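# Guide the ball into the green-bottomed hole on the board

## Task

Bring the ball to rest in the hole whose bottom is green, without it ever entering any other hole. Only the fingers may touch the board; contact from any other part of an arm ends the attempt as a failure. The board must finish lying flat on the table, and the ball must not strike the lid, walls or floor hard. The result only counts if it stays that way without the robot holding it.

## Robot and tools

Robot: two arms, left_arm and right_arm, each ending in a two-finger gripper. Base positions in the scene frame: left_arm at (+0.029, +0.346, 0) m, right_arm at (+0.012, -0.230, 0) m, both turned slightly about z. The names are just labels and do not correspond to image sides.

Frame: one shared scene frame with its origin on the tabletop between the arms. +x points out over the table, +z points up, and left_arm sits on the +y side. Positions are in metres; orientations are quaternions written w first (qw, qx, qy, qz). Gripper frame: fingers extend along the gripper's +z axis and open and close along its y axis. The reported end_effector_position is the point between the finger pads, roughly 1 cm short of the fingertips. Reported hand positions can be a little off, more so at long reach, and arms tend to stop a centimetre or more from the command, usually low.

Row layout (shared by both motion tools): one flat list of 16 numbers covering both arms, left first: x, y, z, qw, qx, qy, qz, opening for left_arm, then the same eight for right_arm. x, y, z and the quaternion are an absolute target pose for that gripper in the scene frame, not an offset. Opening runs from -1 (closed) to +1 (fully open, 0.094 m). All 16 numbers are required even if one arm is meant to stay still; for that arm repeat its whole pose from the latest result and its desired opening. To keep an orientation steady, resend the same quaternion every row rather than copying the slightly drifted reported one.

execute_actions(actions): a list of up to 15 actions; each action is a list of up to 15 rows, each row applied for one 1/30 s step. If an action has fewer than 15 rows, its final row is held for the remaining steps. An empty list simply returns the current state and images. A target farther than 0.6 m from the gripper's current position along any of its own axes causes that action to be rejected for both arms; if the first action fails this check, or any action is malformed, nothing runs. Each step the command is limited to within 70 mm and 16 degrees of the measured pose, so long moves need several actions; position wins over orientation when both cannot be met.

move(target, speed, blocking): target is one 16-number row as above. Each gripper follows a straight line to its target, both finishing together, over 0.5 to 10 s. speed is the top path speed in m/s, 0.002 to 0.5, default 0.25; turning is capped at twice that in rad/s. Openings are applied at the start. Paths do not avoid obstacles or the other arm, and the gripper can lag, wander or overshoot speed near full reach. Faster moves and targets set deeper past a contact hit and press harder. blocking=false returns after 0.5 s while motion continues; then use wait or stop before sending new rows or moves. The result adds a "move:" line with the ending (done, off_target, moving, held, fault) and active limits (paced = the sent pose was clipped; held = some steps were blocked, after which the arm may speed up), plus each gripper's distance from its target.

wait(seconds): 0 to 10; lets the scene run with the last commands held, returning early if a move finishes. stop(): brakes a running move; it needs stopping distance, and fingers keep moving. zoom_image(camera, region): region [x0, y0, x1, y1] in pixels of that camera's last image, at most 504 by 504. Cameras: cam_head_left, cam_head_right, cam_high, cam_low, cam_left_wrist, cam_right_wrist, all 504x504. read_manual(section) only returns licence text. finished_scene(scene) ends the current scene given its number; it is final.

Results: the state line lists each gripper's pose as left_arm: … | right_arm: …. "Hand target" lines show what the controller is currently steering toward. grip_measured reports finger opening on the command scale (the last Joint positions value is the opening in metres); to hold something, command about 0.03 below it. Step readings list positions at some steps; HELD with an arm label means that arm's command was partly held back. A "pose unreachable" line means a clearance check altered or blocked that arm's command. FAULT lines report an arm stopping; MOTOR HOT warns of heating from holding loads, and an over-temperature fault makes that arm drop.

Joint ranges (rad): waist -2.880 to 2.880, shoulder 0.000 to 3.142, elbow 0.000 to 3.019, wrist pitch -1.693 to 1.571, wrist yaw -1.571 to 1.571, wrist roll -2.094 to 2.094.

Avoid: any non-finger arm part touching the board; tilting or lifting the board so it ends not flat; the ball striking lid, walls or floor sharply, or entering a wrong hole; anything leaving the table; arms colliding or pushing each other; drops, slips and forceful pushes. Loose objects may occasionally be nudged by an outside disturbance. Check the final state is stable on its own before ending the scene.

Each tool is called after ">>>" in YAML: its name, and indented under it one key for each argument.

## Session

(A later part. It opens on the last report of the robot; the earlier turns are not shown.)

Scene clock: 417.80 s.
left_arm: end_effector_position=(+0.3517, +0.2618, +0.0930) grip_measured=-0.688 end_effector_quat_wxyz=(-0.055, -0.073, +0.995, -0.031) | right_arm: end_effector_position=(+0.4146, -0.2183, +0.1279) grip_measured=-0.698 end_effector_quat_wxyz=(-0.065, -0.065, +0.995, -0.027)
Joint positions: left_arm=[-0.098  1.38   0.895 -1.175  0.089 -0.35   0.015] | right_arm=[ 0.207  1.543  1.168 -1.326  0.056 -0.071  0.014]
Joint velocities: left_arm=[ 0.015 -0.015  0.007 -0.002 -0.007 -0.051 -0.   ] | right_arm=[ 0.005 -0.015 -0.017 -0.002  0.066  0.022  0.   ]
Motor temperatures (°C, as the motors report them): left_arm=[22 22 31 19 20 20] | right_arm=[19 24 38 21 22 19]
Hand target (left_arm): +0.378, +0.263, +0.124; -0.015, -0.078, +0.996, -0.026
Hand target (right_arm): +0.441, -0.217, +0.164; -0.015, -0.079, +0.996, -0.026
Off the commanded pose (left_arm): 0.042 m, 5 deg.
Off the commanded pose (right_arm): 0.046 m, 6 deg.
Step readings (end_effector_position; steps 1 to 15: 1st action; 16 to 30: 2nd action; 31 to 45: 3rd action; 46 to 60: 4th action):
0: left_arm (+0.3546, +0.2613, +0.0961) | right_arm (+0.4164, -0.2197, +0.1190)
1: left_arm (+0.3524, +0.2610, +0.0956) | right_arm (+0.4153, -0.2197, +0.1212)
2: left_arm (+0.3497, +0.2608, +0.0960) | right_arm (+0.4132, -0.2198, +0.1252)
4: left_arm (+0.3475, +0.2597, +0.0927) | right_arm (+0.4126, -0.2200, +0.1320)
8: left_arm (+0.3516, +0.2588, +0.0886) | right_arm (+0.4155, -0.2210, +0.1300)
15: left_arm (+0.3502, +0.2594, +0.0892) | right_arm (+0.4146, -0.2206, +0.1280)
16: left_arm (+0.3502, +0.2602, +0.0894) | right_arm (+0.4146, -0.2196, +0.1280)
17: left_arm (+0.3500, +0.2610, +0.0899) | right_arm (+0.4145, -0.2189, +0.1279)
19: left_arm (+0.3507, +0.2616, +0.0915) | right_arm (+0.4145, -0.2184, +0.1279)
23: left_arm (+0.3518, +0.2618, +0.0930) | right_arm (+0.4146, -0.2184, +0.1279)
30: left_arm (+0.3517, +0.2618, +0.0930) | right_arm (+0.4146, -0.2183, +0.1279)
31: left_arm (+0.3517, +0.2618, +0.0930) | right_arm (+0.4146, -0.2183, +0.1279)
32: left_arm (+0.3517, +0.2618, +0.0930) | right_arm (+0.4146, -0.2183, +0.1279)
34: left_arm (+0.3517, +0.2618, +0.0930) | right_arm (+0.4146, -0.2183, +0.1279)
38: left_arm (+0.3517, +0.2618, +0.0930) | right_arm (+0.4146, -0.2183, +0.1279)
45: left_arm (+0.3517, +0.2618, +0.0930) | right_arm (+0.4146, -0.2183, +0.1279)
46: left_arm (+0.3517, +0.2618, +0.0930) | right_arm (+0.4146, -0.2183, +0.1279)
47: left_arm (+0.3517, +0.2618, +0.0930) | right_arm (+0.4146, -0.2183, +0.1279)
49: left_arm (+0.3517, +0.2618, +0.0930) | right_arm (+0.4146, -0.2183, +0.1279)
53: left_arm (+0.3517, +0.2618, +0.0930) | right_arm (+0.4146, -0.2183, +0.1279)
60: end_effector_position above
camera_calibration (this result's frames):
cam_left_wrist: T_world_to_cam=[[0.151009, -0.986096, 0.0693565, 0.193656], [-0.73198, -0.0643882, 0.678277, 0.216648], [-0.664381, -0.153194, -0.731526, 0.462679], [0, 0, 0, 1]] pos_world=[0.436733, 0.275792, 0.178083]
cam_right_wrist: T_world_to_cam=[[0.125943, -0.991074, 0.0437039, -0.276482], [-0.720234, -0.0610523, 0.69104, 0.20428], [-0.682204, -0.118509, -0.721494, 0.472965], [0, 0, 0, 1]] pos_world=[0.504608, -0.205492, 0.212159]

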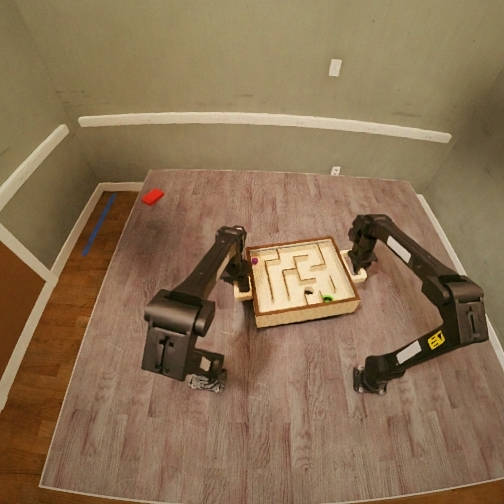

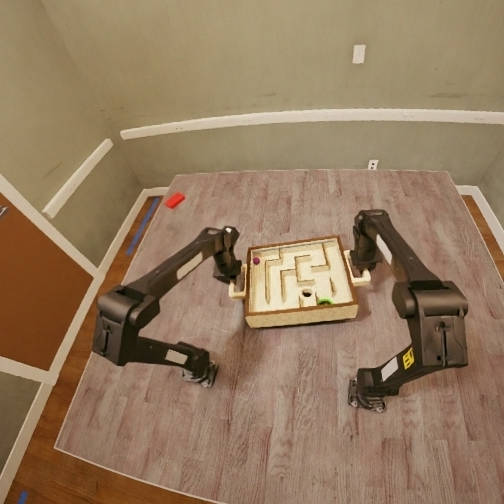

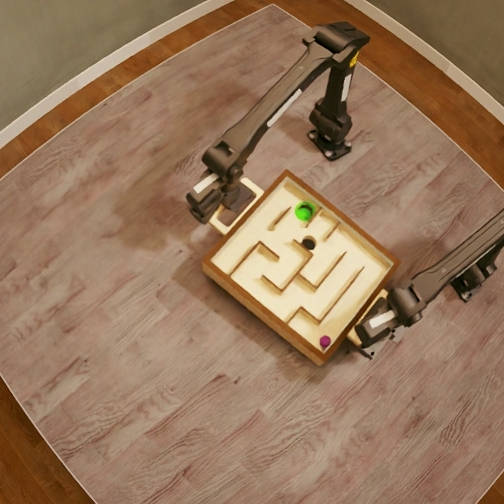

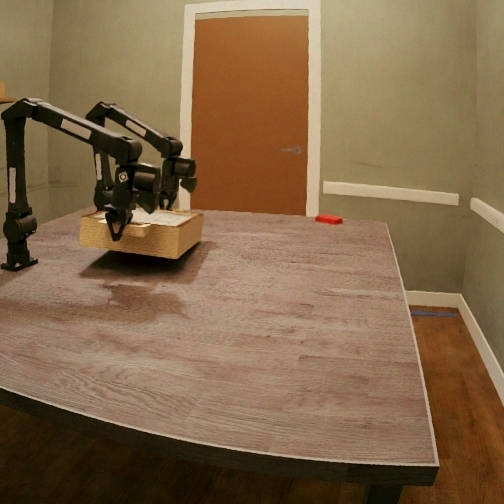

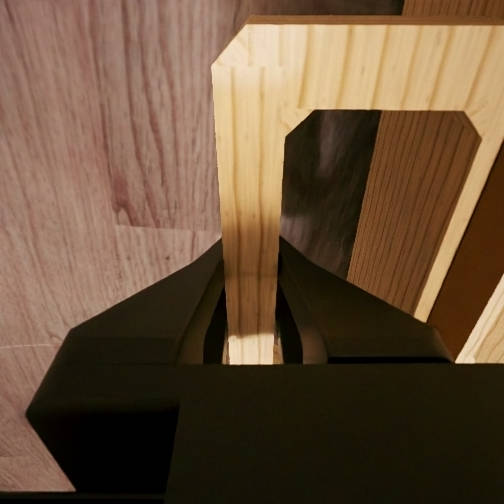

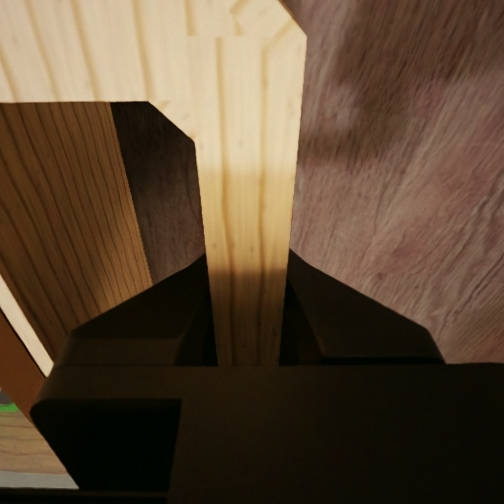

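>>> move:
  target: [0.379,0.263,0.125,0.065,-0.078,0.995,-0.02,-0.8,0.445,-0.217,0.162,0.065,-0.078,0.995,-0.02,-0.8]
  speed: 0.04

>>> move:
  target: [0.372,0.264,0.182,0.07,-0.078,0.995,0.045,-0.8,0.442,-0.216,0.132,0.07,-0.078,0.995,0.045,-0.8]
  speed: 0.04

>>> wait:
  seconds: 3

>>> move:
  target: [0.377,0.263,0.13,0.064,-0.078,0.995,-0.022,-0.8,0.445,-0.217,0.16,0.064,-0.078,0.995,-0.022,-0.8]
  speed: 0.03

>>> zoom_image:
  camera: "cam_high"
  region: [175,165,405,395]

Scene clock: 427.50 s.
left_arm: end_effector_position=(+0.3637, +0.2659, +0.1002) grip_measured=-0.688 end_effector_quat_wxyz=(+0.018, -0.076, +0.997, -0.019) | right_arm: end_effector_position=(+0.4302, -0.2144, +0.1204) grip_measured=-0.698 end_effector_quat_wxyz=(+0.006, -0.069, +0.997, -0.018)
Joint positions: left_arm=[-0.112  1.31   0.854 -1.069  0.025 -0.373  0.015] | right_arm=[ 0.206  1.5    1.105 -1.163  0.035 -0.084  0.014]
Joint velocities: left_arm=[ 0.005  0.015 -0.012 -0.017  0.022 -0.022 -0.001] | right_arm=[-0.005  0.015  0.007  0.002  0.037 -0.081 -0.   ]
Motor temperatures (°C, as the motors report them): left_arm=[22 22 31 19 20 20] | right_arm=[19 24 38 21 22 19]
Hand target (left_arm): +0.379, +0.263, +0.124; +0.064, -0.077, +0.995, -0.021
Hand target (right_arm): +0.443, -0.217, +0.162; +0.064, -0.080, +0.995, -0.021
Off the commanded pose (left_arm): 0.029 m, 5 deg.
Off the commanded pose (right_arm): 0.044 m, 7 deg.
move: off_target (left_arm, right_arm)
camera_calibration (this result's frames):
cam_left_wrist: T_world_to_cam=[[0.149944, -0.987088, 0.056339, 0.197334], [-0.821151, -0.0925948, 0.56315, 0.272302], [-0.550662, -0.130704, -0.824432, 0.438505], [0, 0, 0, 1]] pos_world=[0.43548, 0.277314, 0.197054]
cam_right_wrist: T_world_to_cam=[[0.131427, -0.990776, 0.0330254, -0.275244], [-0.809278, -0.0879914, 0.580799, 0.266688], [-0.572535, -0.103059, -0.813377, 0.445915], [0, 0, 0, 1]] pos_world=[0.507301, -0.203283, 0.216895]

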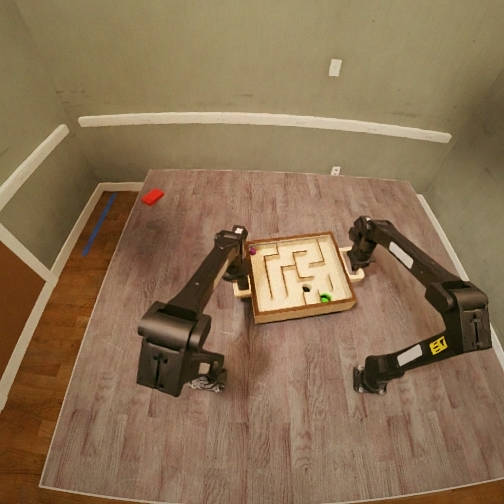

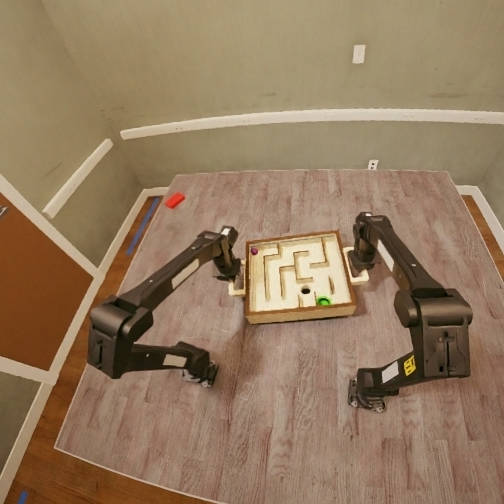

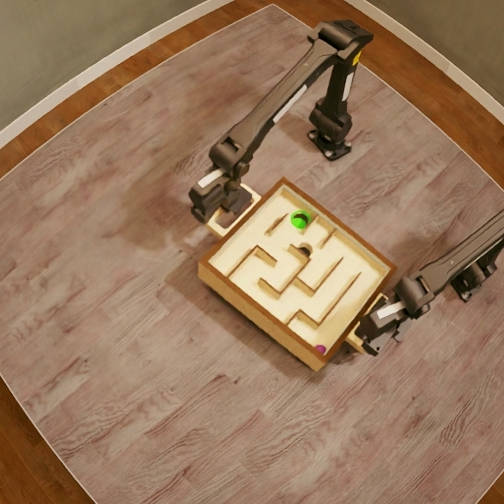

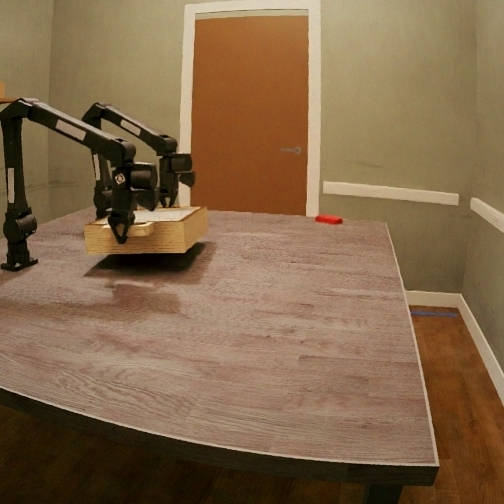

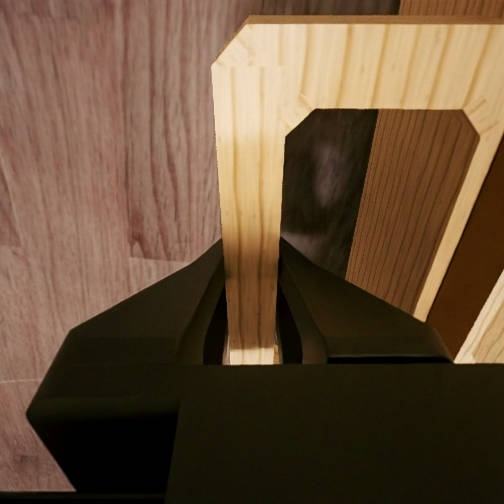

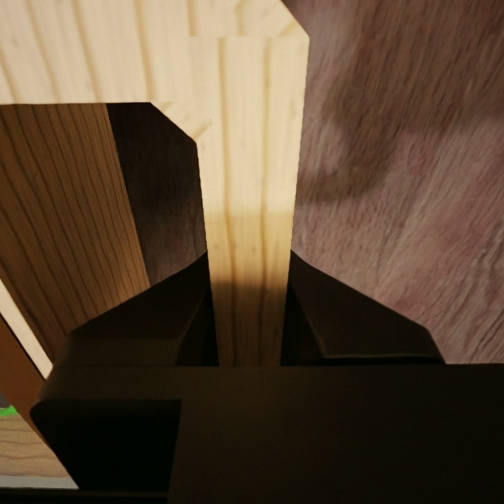

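Scene clock: 430.03 s.
left_arm: end_effector_position=(+0.3487, +0.2674, +0.1361) grip_measured=-0.688 end_effector_quat_wxyz=(+0.018, -0.079, +0.996, +0.048) | right_arm: end_effector_position=(+0.4216, -0.2090, +0.0939) grip_measured=-0.698 end_effector_quat_wxyz=(+0.009, -0.075, +0.996, +0.050)
Joint positions: left_arm=[-0.183  1.258  0.908 -1.223 -0.102 -0.45   0.015] | right_arm=[ 0.164  1.511  1.039 -1.087 -0.1   -0.137  0.014]
Joint velocities: left_arm=[-0.015 -0.005  0.002 -0.022 -0.007  0.037 -0.001] | right_arm=[-0.015 -0.005  0.012 -0.017 -0.066  0.066 -0.   ]
Motor temperatures (°C, as the motors report them): left_arm=[22 22 31 19 20 20] | right_arm=[19 24 38 21 22 19]
Hand target (left_arm): +0.371, +0.264, +0.180; +0.070, -0.078, +0.993, +0.045
Hand target (right_arm): +0.440, -0.216, +0.133; +0.070, -0.079, +0.993, +0.044
Off the commanded pose (left_arm): 0.052 m, 6 deg.
Off the commanded pose (right_arm): 0.044 m, 7 deg.
move: off_target (left_arm, right_arm)
camera_calibration (this result's frames):
cam_left_wrist: T_world_to_cam=[[0.158369, -0.984475, -0.0756778, 0.21339], [-0.814226, -0.173568, 0.553995, 0.260418], [-0.55853, -0.0261171, -0.829073, 0.43551], [0, 0, 0, 1]] pos_world=[0.42149, 0.266652, 0.232948]
cam_right_wrist: T_world_to_cam=[[0.143605, -0.984535, -0.100346, -0.259245], [-0.805228, -0.17519, 0.566494, 0.25709], [-0.575313, -0.000549718, -0.817933, 0.442996], [0, 0, 0, 1]] pos_world=[0.499106, -0.209953, 0.190687]

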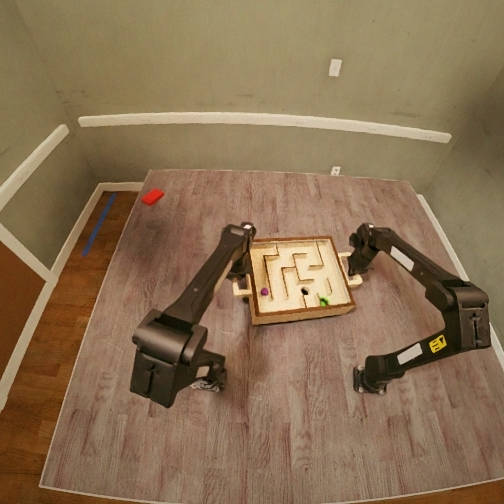

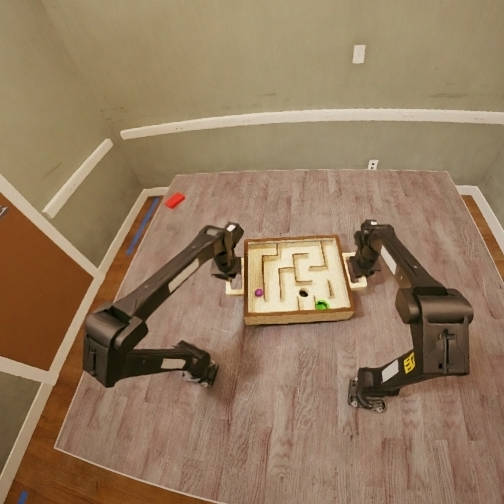

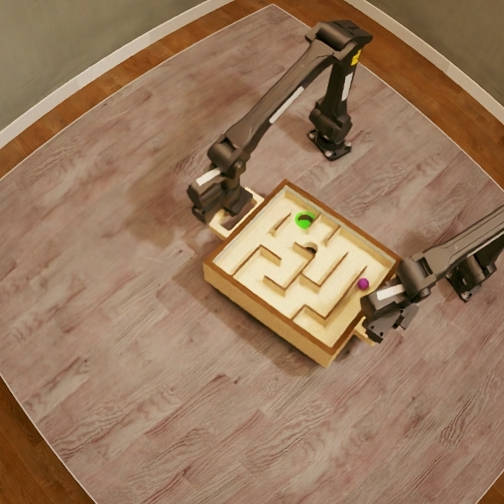

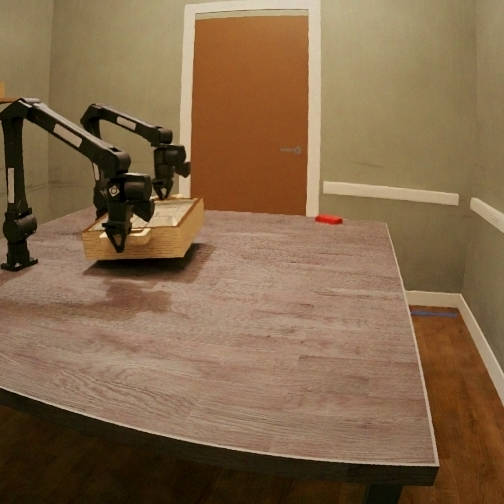

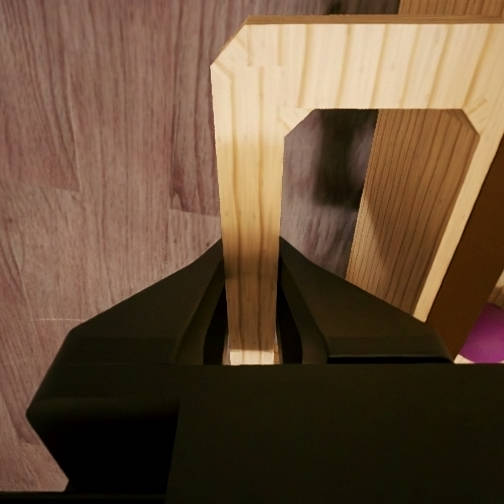

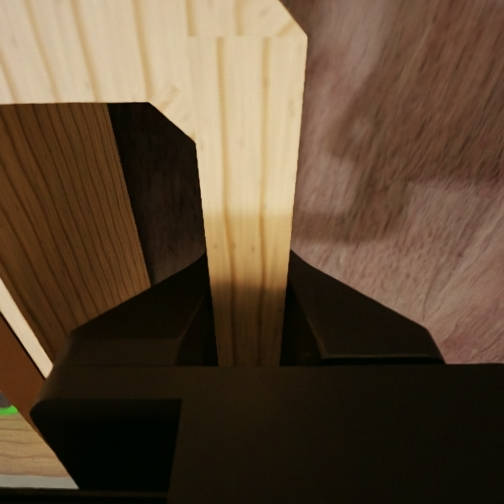

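Scene clock: 433.03 s.
left_arm: end_effector_position=(+0.3486, +0.2674, +0.1361) grip_measured=-0.688 end_effector_quat_wxyz=(+0.018, -0.079, +0.996, +0.048) | right_arm: end_effector_position=(+0.4216, -0.2090, +0.0939) grip_measured=-0.698 end_effector_quat_wxyz=(+0.009, -0.075, +0.996, +0.050)
Joint positions: left_arm=[-0.183  1.258  0.908 -1.223 -0.102 -0.45   0.015] | right_arm=[ 0.164  1.511  1.039 -1.087 -0.1   -0.137  0.014]
Joint velocities: left_arm=[-0.005 -0.015  0.007 -0.012 -0.007  0.022 -0.001] | right_arm=[-0.005 -0.005 -0.032  0.012  0.022 -0.081 -0.001]
Motor temperatures (°C, as the motors report them): left_arm=[22 22 32 19 20 20] | right_arm=[19 24 37 21 22 19]
Hand target (left_arm): +0.371, +0.264, +0.180; +0.070, -0.078, +0.993, +0.045
Hand target (right_arm): +0.440, -0.216, +0.133; +0.070, -0.079, +0.993, +0.044
Off the commanded pose (left_arm): 0.052 m, 6 deg.
Off the commanded pose (right_arm): 0.044 m, 7 deg.
wait: 3.00 s; at rest by 0.17 s
camera_calibration (this result's frames):
cam_left_wrist: T_world_to_cam=[[0.158342, -0.984467, -0.0758437, 0.213461], [-0.814023, -0.173629, 0.554274, 0.260257], [-0.558833, -0.0260261, -0.828872, 0.435515], [0, 0, 0, 1]] pos_world=[0.421436, 0.266668, 0.232922]
cam_right_wrist: T_world_to_cam=[[0.143605, -0.984535, -0.100346, -0.259245], [-0.805228, -0.17519, 0.566494, 0.25709], [-0.575313, -0.000549718, -0.817933, 0.442996], [0, 0, 0, 1]] pos_world=[0.499106, -0.209953, 0.190687]

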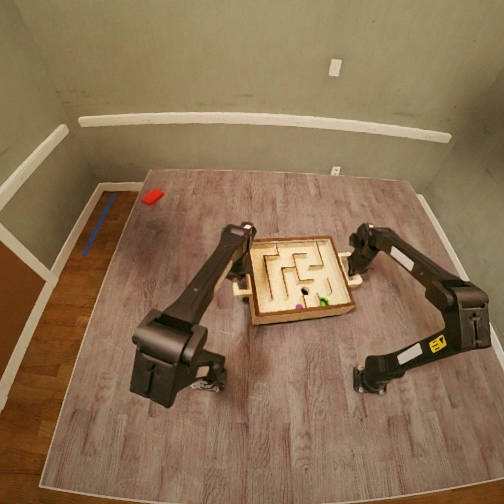

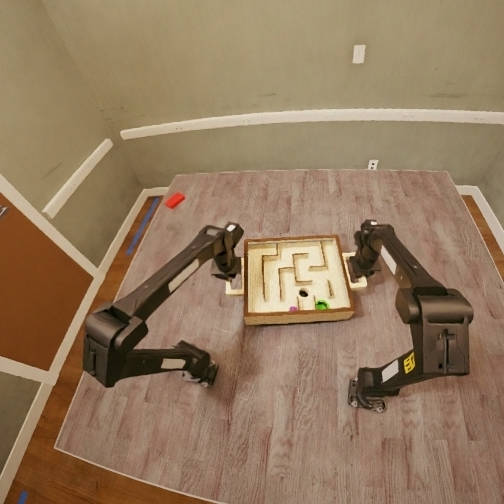

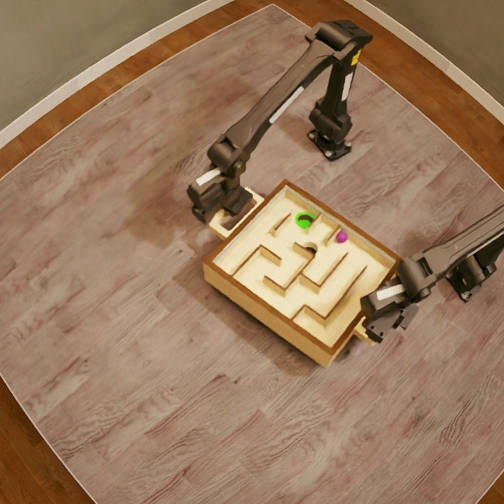

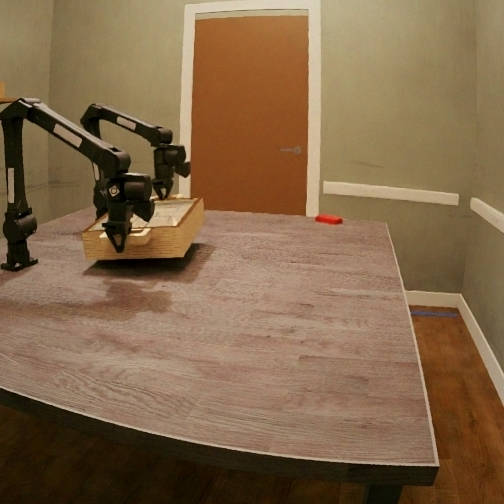

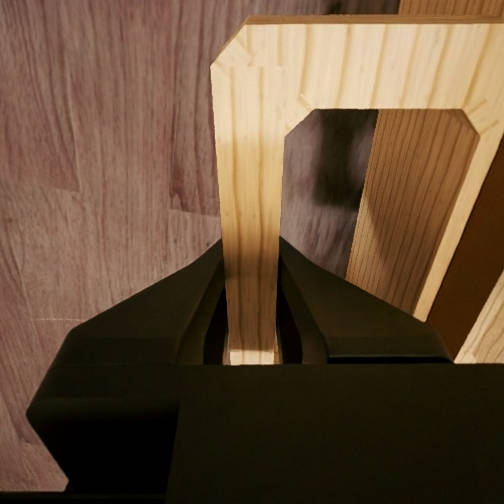

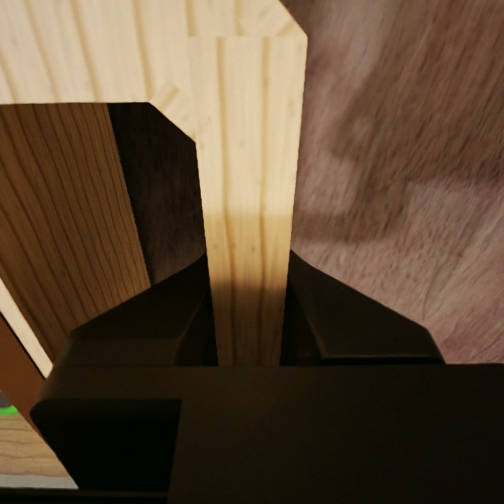

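Scene clock: 436.30 s.
left_arm: end_effector_position=(+0.3532, +0.2625, +0.1093) grip_measured=-0.688 end_effector_quat_wxyz=(+0.022, -0.071, +0.997, -0.010) | right_arm: end_effector_position=(+0.4156, -0.2185, +0.1083) grip_measured=-0.699 end_effector_quat_wxyz=(+0.006, -0.065, +0.998, -0.011)
Joint positions: left_arm=[-0.139  1.27   0.845 -1.097  0.005 -0.39   0.015] | right_arm=[ 0.192  1.477  1.045 -1.127  0.022 -0.091  0.014]
Joint velocities: left_arm=[-0.015  0.005 -0.007 -0.017 -0.066  0.022 -0.001] | right_arm=[-0.005 -0.005 -0.012 -0.002  0.022 -0.037 -0.   ]
Motor temperatures (°C, as the motors report them): left_arm=[22 22 31 19 20 20] | right_arm=[19 24 37 21 22 19]
Hand target (left_arm): +0.376, +0.263, +0.130; +0.064, -0.077, +0.995, -0.022
Hand target (right_arm): +0.440, -0.217, +0.160; +0.064, -0.078, +0.995, -0.022
Off the commanded pose (left_arm): 0.032 m, 5 deg.
Off the commanded pose (right_arm): 0.060 m, 7 deg.
move: off_target (left_arm, right_arm)
camera_calibration (this result's frames):
cam_left_wrist: T_world_to_cam=[[0.141095, -0.989203, 0.0396143, 0.200516], [-0.825735, -0.0955162, 0.555913, 0.26141], [-0.546127, -0.111147, -0.830296, 0.433677], [0, 0, 0, 1]] pos_world=[0.424406, 0.271522, 0.206816]
cam_right_wrist: T_world_to_cam=[[0.124075, -0.99207, 0.0200746, -0.272819], [-0.808823, -0.0893963, 0.581218, 0.261024], [-0.574814, -0.0883517, -0.8135, 0.431394], [0, 0, 0, 1]] pos_world=[0.492943, -0.209207, 0.204704]

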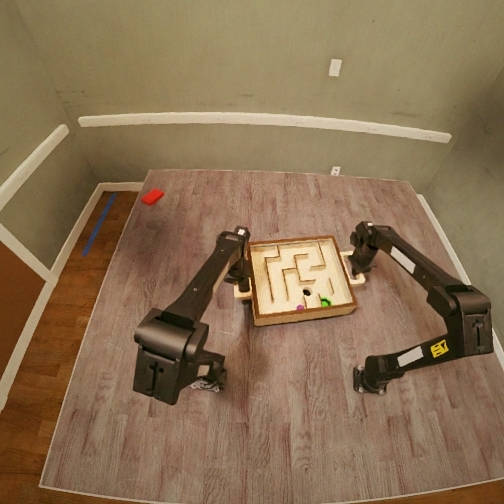

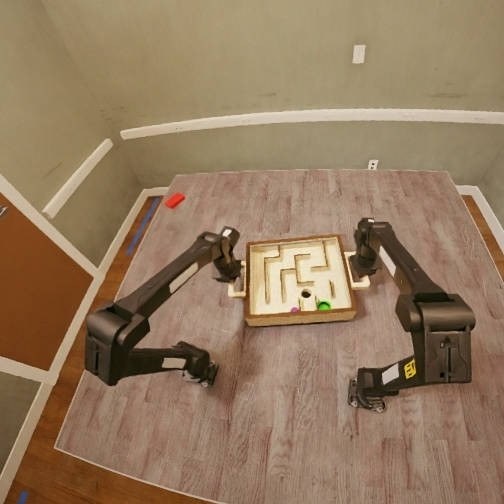

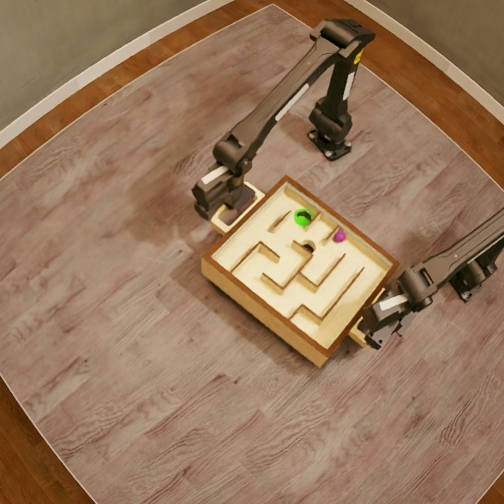

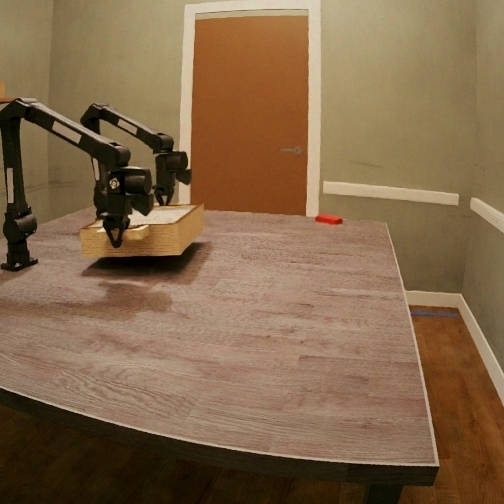

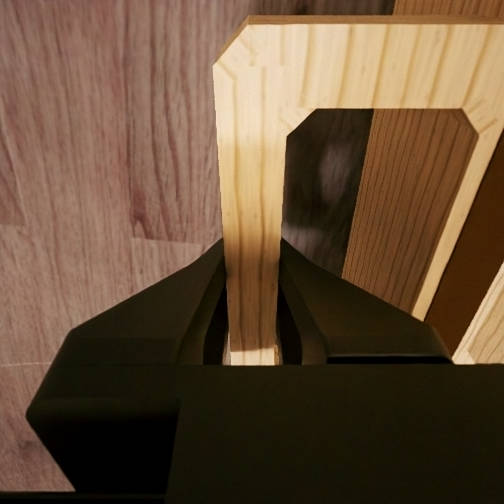

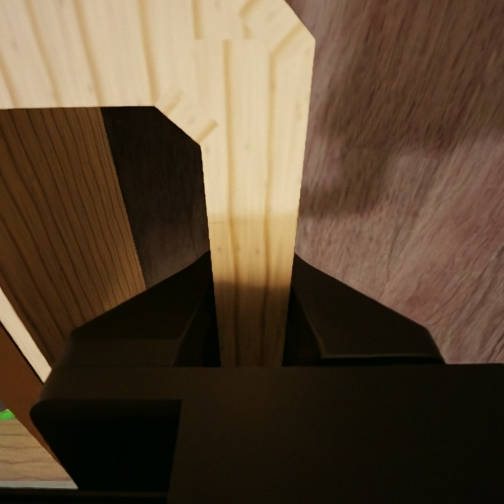

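Region (175, 165, 405, 395) of cam_high's 504x504 image, scaled by 2.191, with more detail than that image has.

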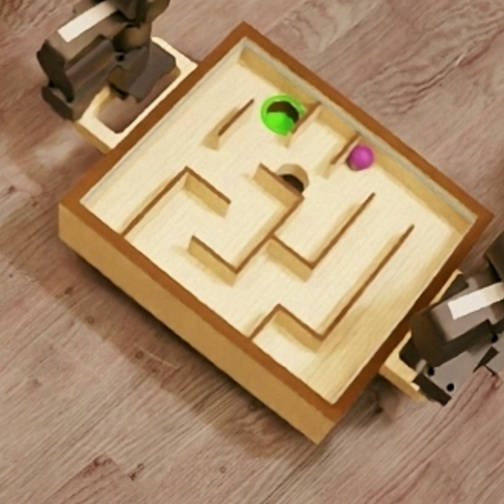

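>>> execute_actions:
  actions:
    - [[0.377,0.263,0.13,-0.015,-0.078,0.995,-0.022,-0.8,0.445,-0.217,0.16,-0.015,-0.078,0.995,-0.022,-0.8]]
    - [[0.377,0.263,0.13,-0.015,-0.078,0.995,-0.022,-0.8,0.445,-0.217,0.16,-0.015,-0.078,0.995,-0.022,-0.8]]
    - [[0.377,0.263,0.13,-0.015,-0.078,0.995,-0.022,-0.8,0.445,-0.217,0.16,-0.015,-0.078,0.995,-0.022,-0.8]]
    - [[0.377,0.263,0.13,-0.015,-0.078,0.995,-0.022,-0.8,0.445,-0.217,0.16,-0.015,-0.078,0.995,-0.022,-0.8]]

>>> zoom_image:
  camera: "cam_high"
  region: [175,165,405,395]

Scene clock: 444.17 s.
left_arm: end_effector_position=(+0.3478, +0.2603, +0.0984) grip_measured=-0.688 end_effector_quat_wxyz=(-0.053, -0.075, +0.995, -0.023) | right_arm: end_effector_position=(+0.4135, -0.2201, +0.1200) grip_measured=-0.699 end_effector_quat_wxyz=(-0.060, -0.068, +0.996, -0.020)
Joint positions: left_arm=[-0.112  1.363  0.895 -1.191  0.075 -0.368  0.015] | right_arm=[ 0.198  1.541  1.146 -1.294  0.043 -0.088  0.014]
Joint velocities: left_arm=[ 0.005  0.015  0.012  0.002 -0.007 -0.007  0.001] | right_arm=[ 0.005 -0.005 -0.007 -0.007 -0.037 -0.022 -0.   ]
Motor temperatures (°C, as the motors report them): left_arm=[22 22 31 19 20 20] | right_arm=[19 24 38 21 22 19]
Hand target (left_arm): +0.376, +0.263, +0.129; -0.015, -0.078, +0.997, -0.022
Hand target (right_arm): +0.441, -0.217, +0.161; -0.014, -0.079, +0.997, -0.022
Off the commanded pose (left_arm): 0.043 m, 4 deg.
Off the commanded pose (right_arm): 0.051 m, 5 deg.
Step readings (end_effector_position; steps 1 to 15: 1st action; 16 to 30: 2nd action; 31 to 45: 3rd action; 46 to 60: 4th action):
0: left_arm (+0.3532, +0.2625, +0.1093) | right_arm (+0.4156, -0.2185, +0.1083)
1: left_arm (+0.3510, +0.2619, +0.1083) | right_arm (+0.4144, -0.2188, +0.1105)
2: left_arm (+0.3483, +0.2614, +0.1079) | right_arm (+0.4121, -0.2195, +0.1150)
4: left_arm (+0.3456, +0.2605, +0.1029) | right_arm (+0.4113, -0.2199, +0.1229)
8: left_arm (+0.3486, +0.2600, +0.0974) | right_arm (+0.4142, -0.2203, +0.1225)
15: left_arm (+0.3478, +0.2603, +0.0984) | right_arm (+0.4135, -0.2202, +0.1200)
16: left_arm (+0.3478, +0.2603, +0.0984) | right_arm (+0.4135, -0.2202, +0.1200)
17: left_arm (+0.3478, +0.2603, +0.0984) | right_arm (+0.4135, -0.2202, +0.1200)
19: left_arm (+0.3478, +0.2603, +0.0984) | right_arm (+0.4135, -0.2202, +0.1200)
23: left_arm (+0.3478, +0.2603, +0.0984) | right_arm (+0.4135, -0.2202, +0.1200)
30: left_arm (+0.3478, +0.2603, +0.0984) | right_arm (+0.4135, -0.2201, +0.1200)
31: left_arm (+0.3478, +0.2603, +0.0984) | right_arm (+0.4135, -0.2201, +0.1200)
32: left_arm (+0.3478, +0.2603, +0.0984) | right_arm (+0.4135, -0.2201, +0.1200)
34: left_arm (+0.3478, +0.2603, +0.0984) | right_arm (+0.4135, -0.2201, +0.1200)
38: left_arm (+0.3478, +0.2603, +0.0984) | right_arm (+0.4135, -0.2201, +0.1200)
45: left_arm (+0.3478, +0.2603, +0.0984) | right_arm (+0.4135, -0.2201, +0.1200)
46: left_arm (+0.3478, +0.2603, +0.0984) | right_arm (+0.4135, -0.2201, +0.1200)
47: left_arm (+0.3478, +0.2603, +0.0984) | right_arm (+0.4135, -0.2201, +0.1200)
49: left_arm (+0.3478, +0.2603, +0.0984) | right_arm (+0.4135, -0.2201, +0.1200)
53: left_arm (+0.3478, +0.2603, +0.0984) | right_arm (+0.4135, -0.2201, +0.1200)
60: end_effector_position above
camera_calibration (this result's frames):
cam_left_wrist: T_world_to_cam=[[0.15395, -0.986562, 0.0547197, 0.192946], [-0.734004, -0.0771142, 0.674753, 0.214403], [-0.661466, -0.144043, -0.736012, 0.460932], [0, 0, 0, 1]] pos_world=[0.43256, 0.273281, 0.184024]
cam_right_wrist: T_world_to_cam=[[0.131139, -0.9909, 0.0303399, -0.278291], [-0.726124, -0.0751721, 0.683442, 0.209118], [-0.674941, -0.111657, -0.729374, 0.465781], [0, 0, 0, 1]] pos_world=[0.502715, -0.208032, 0.205252]

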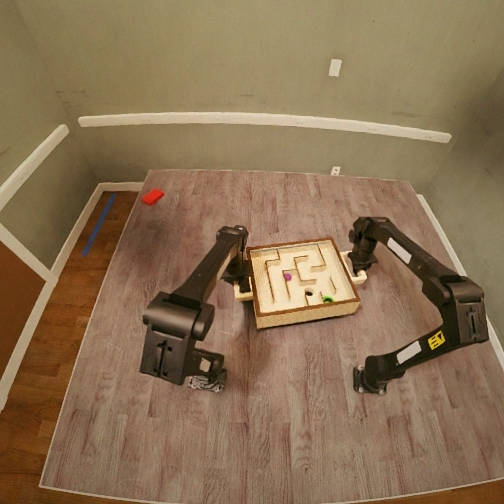

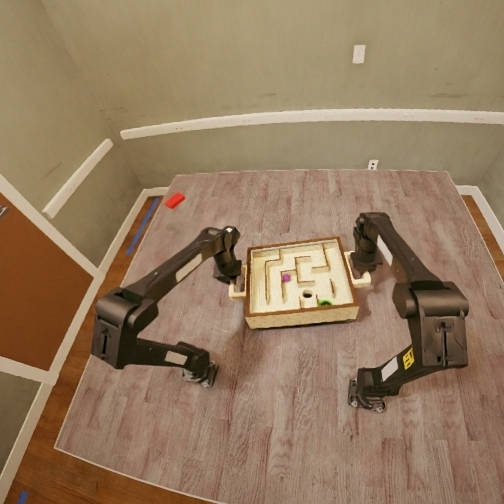

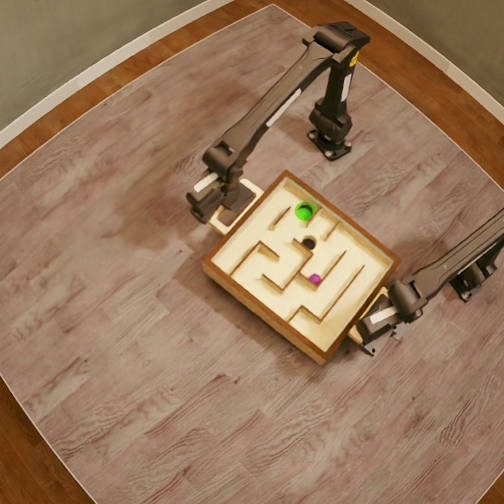

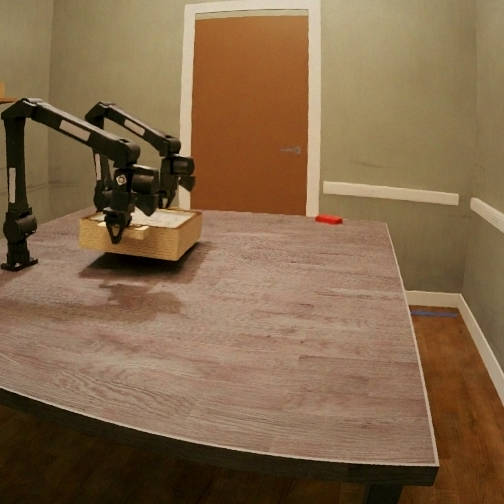

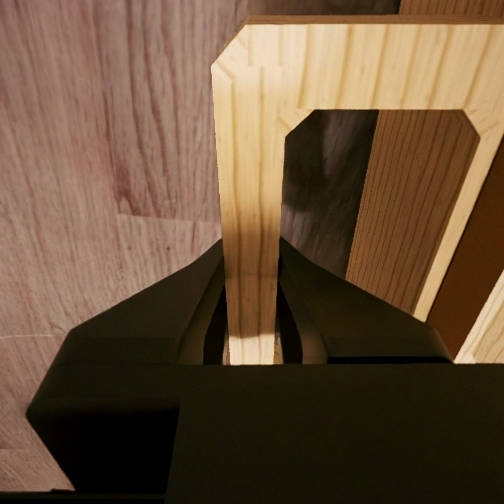

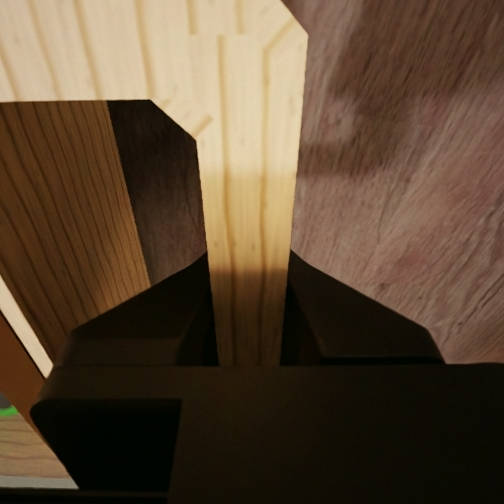

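Region (175, 165, 405, 395) of cam_high's 504x504 image, scaled by 2.191, with more detail than that image has.

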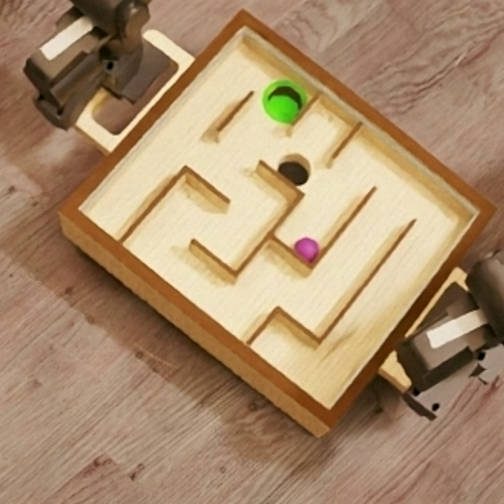

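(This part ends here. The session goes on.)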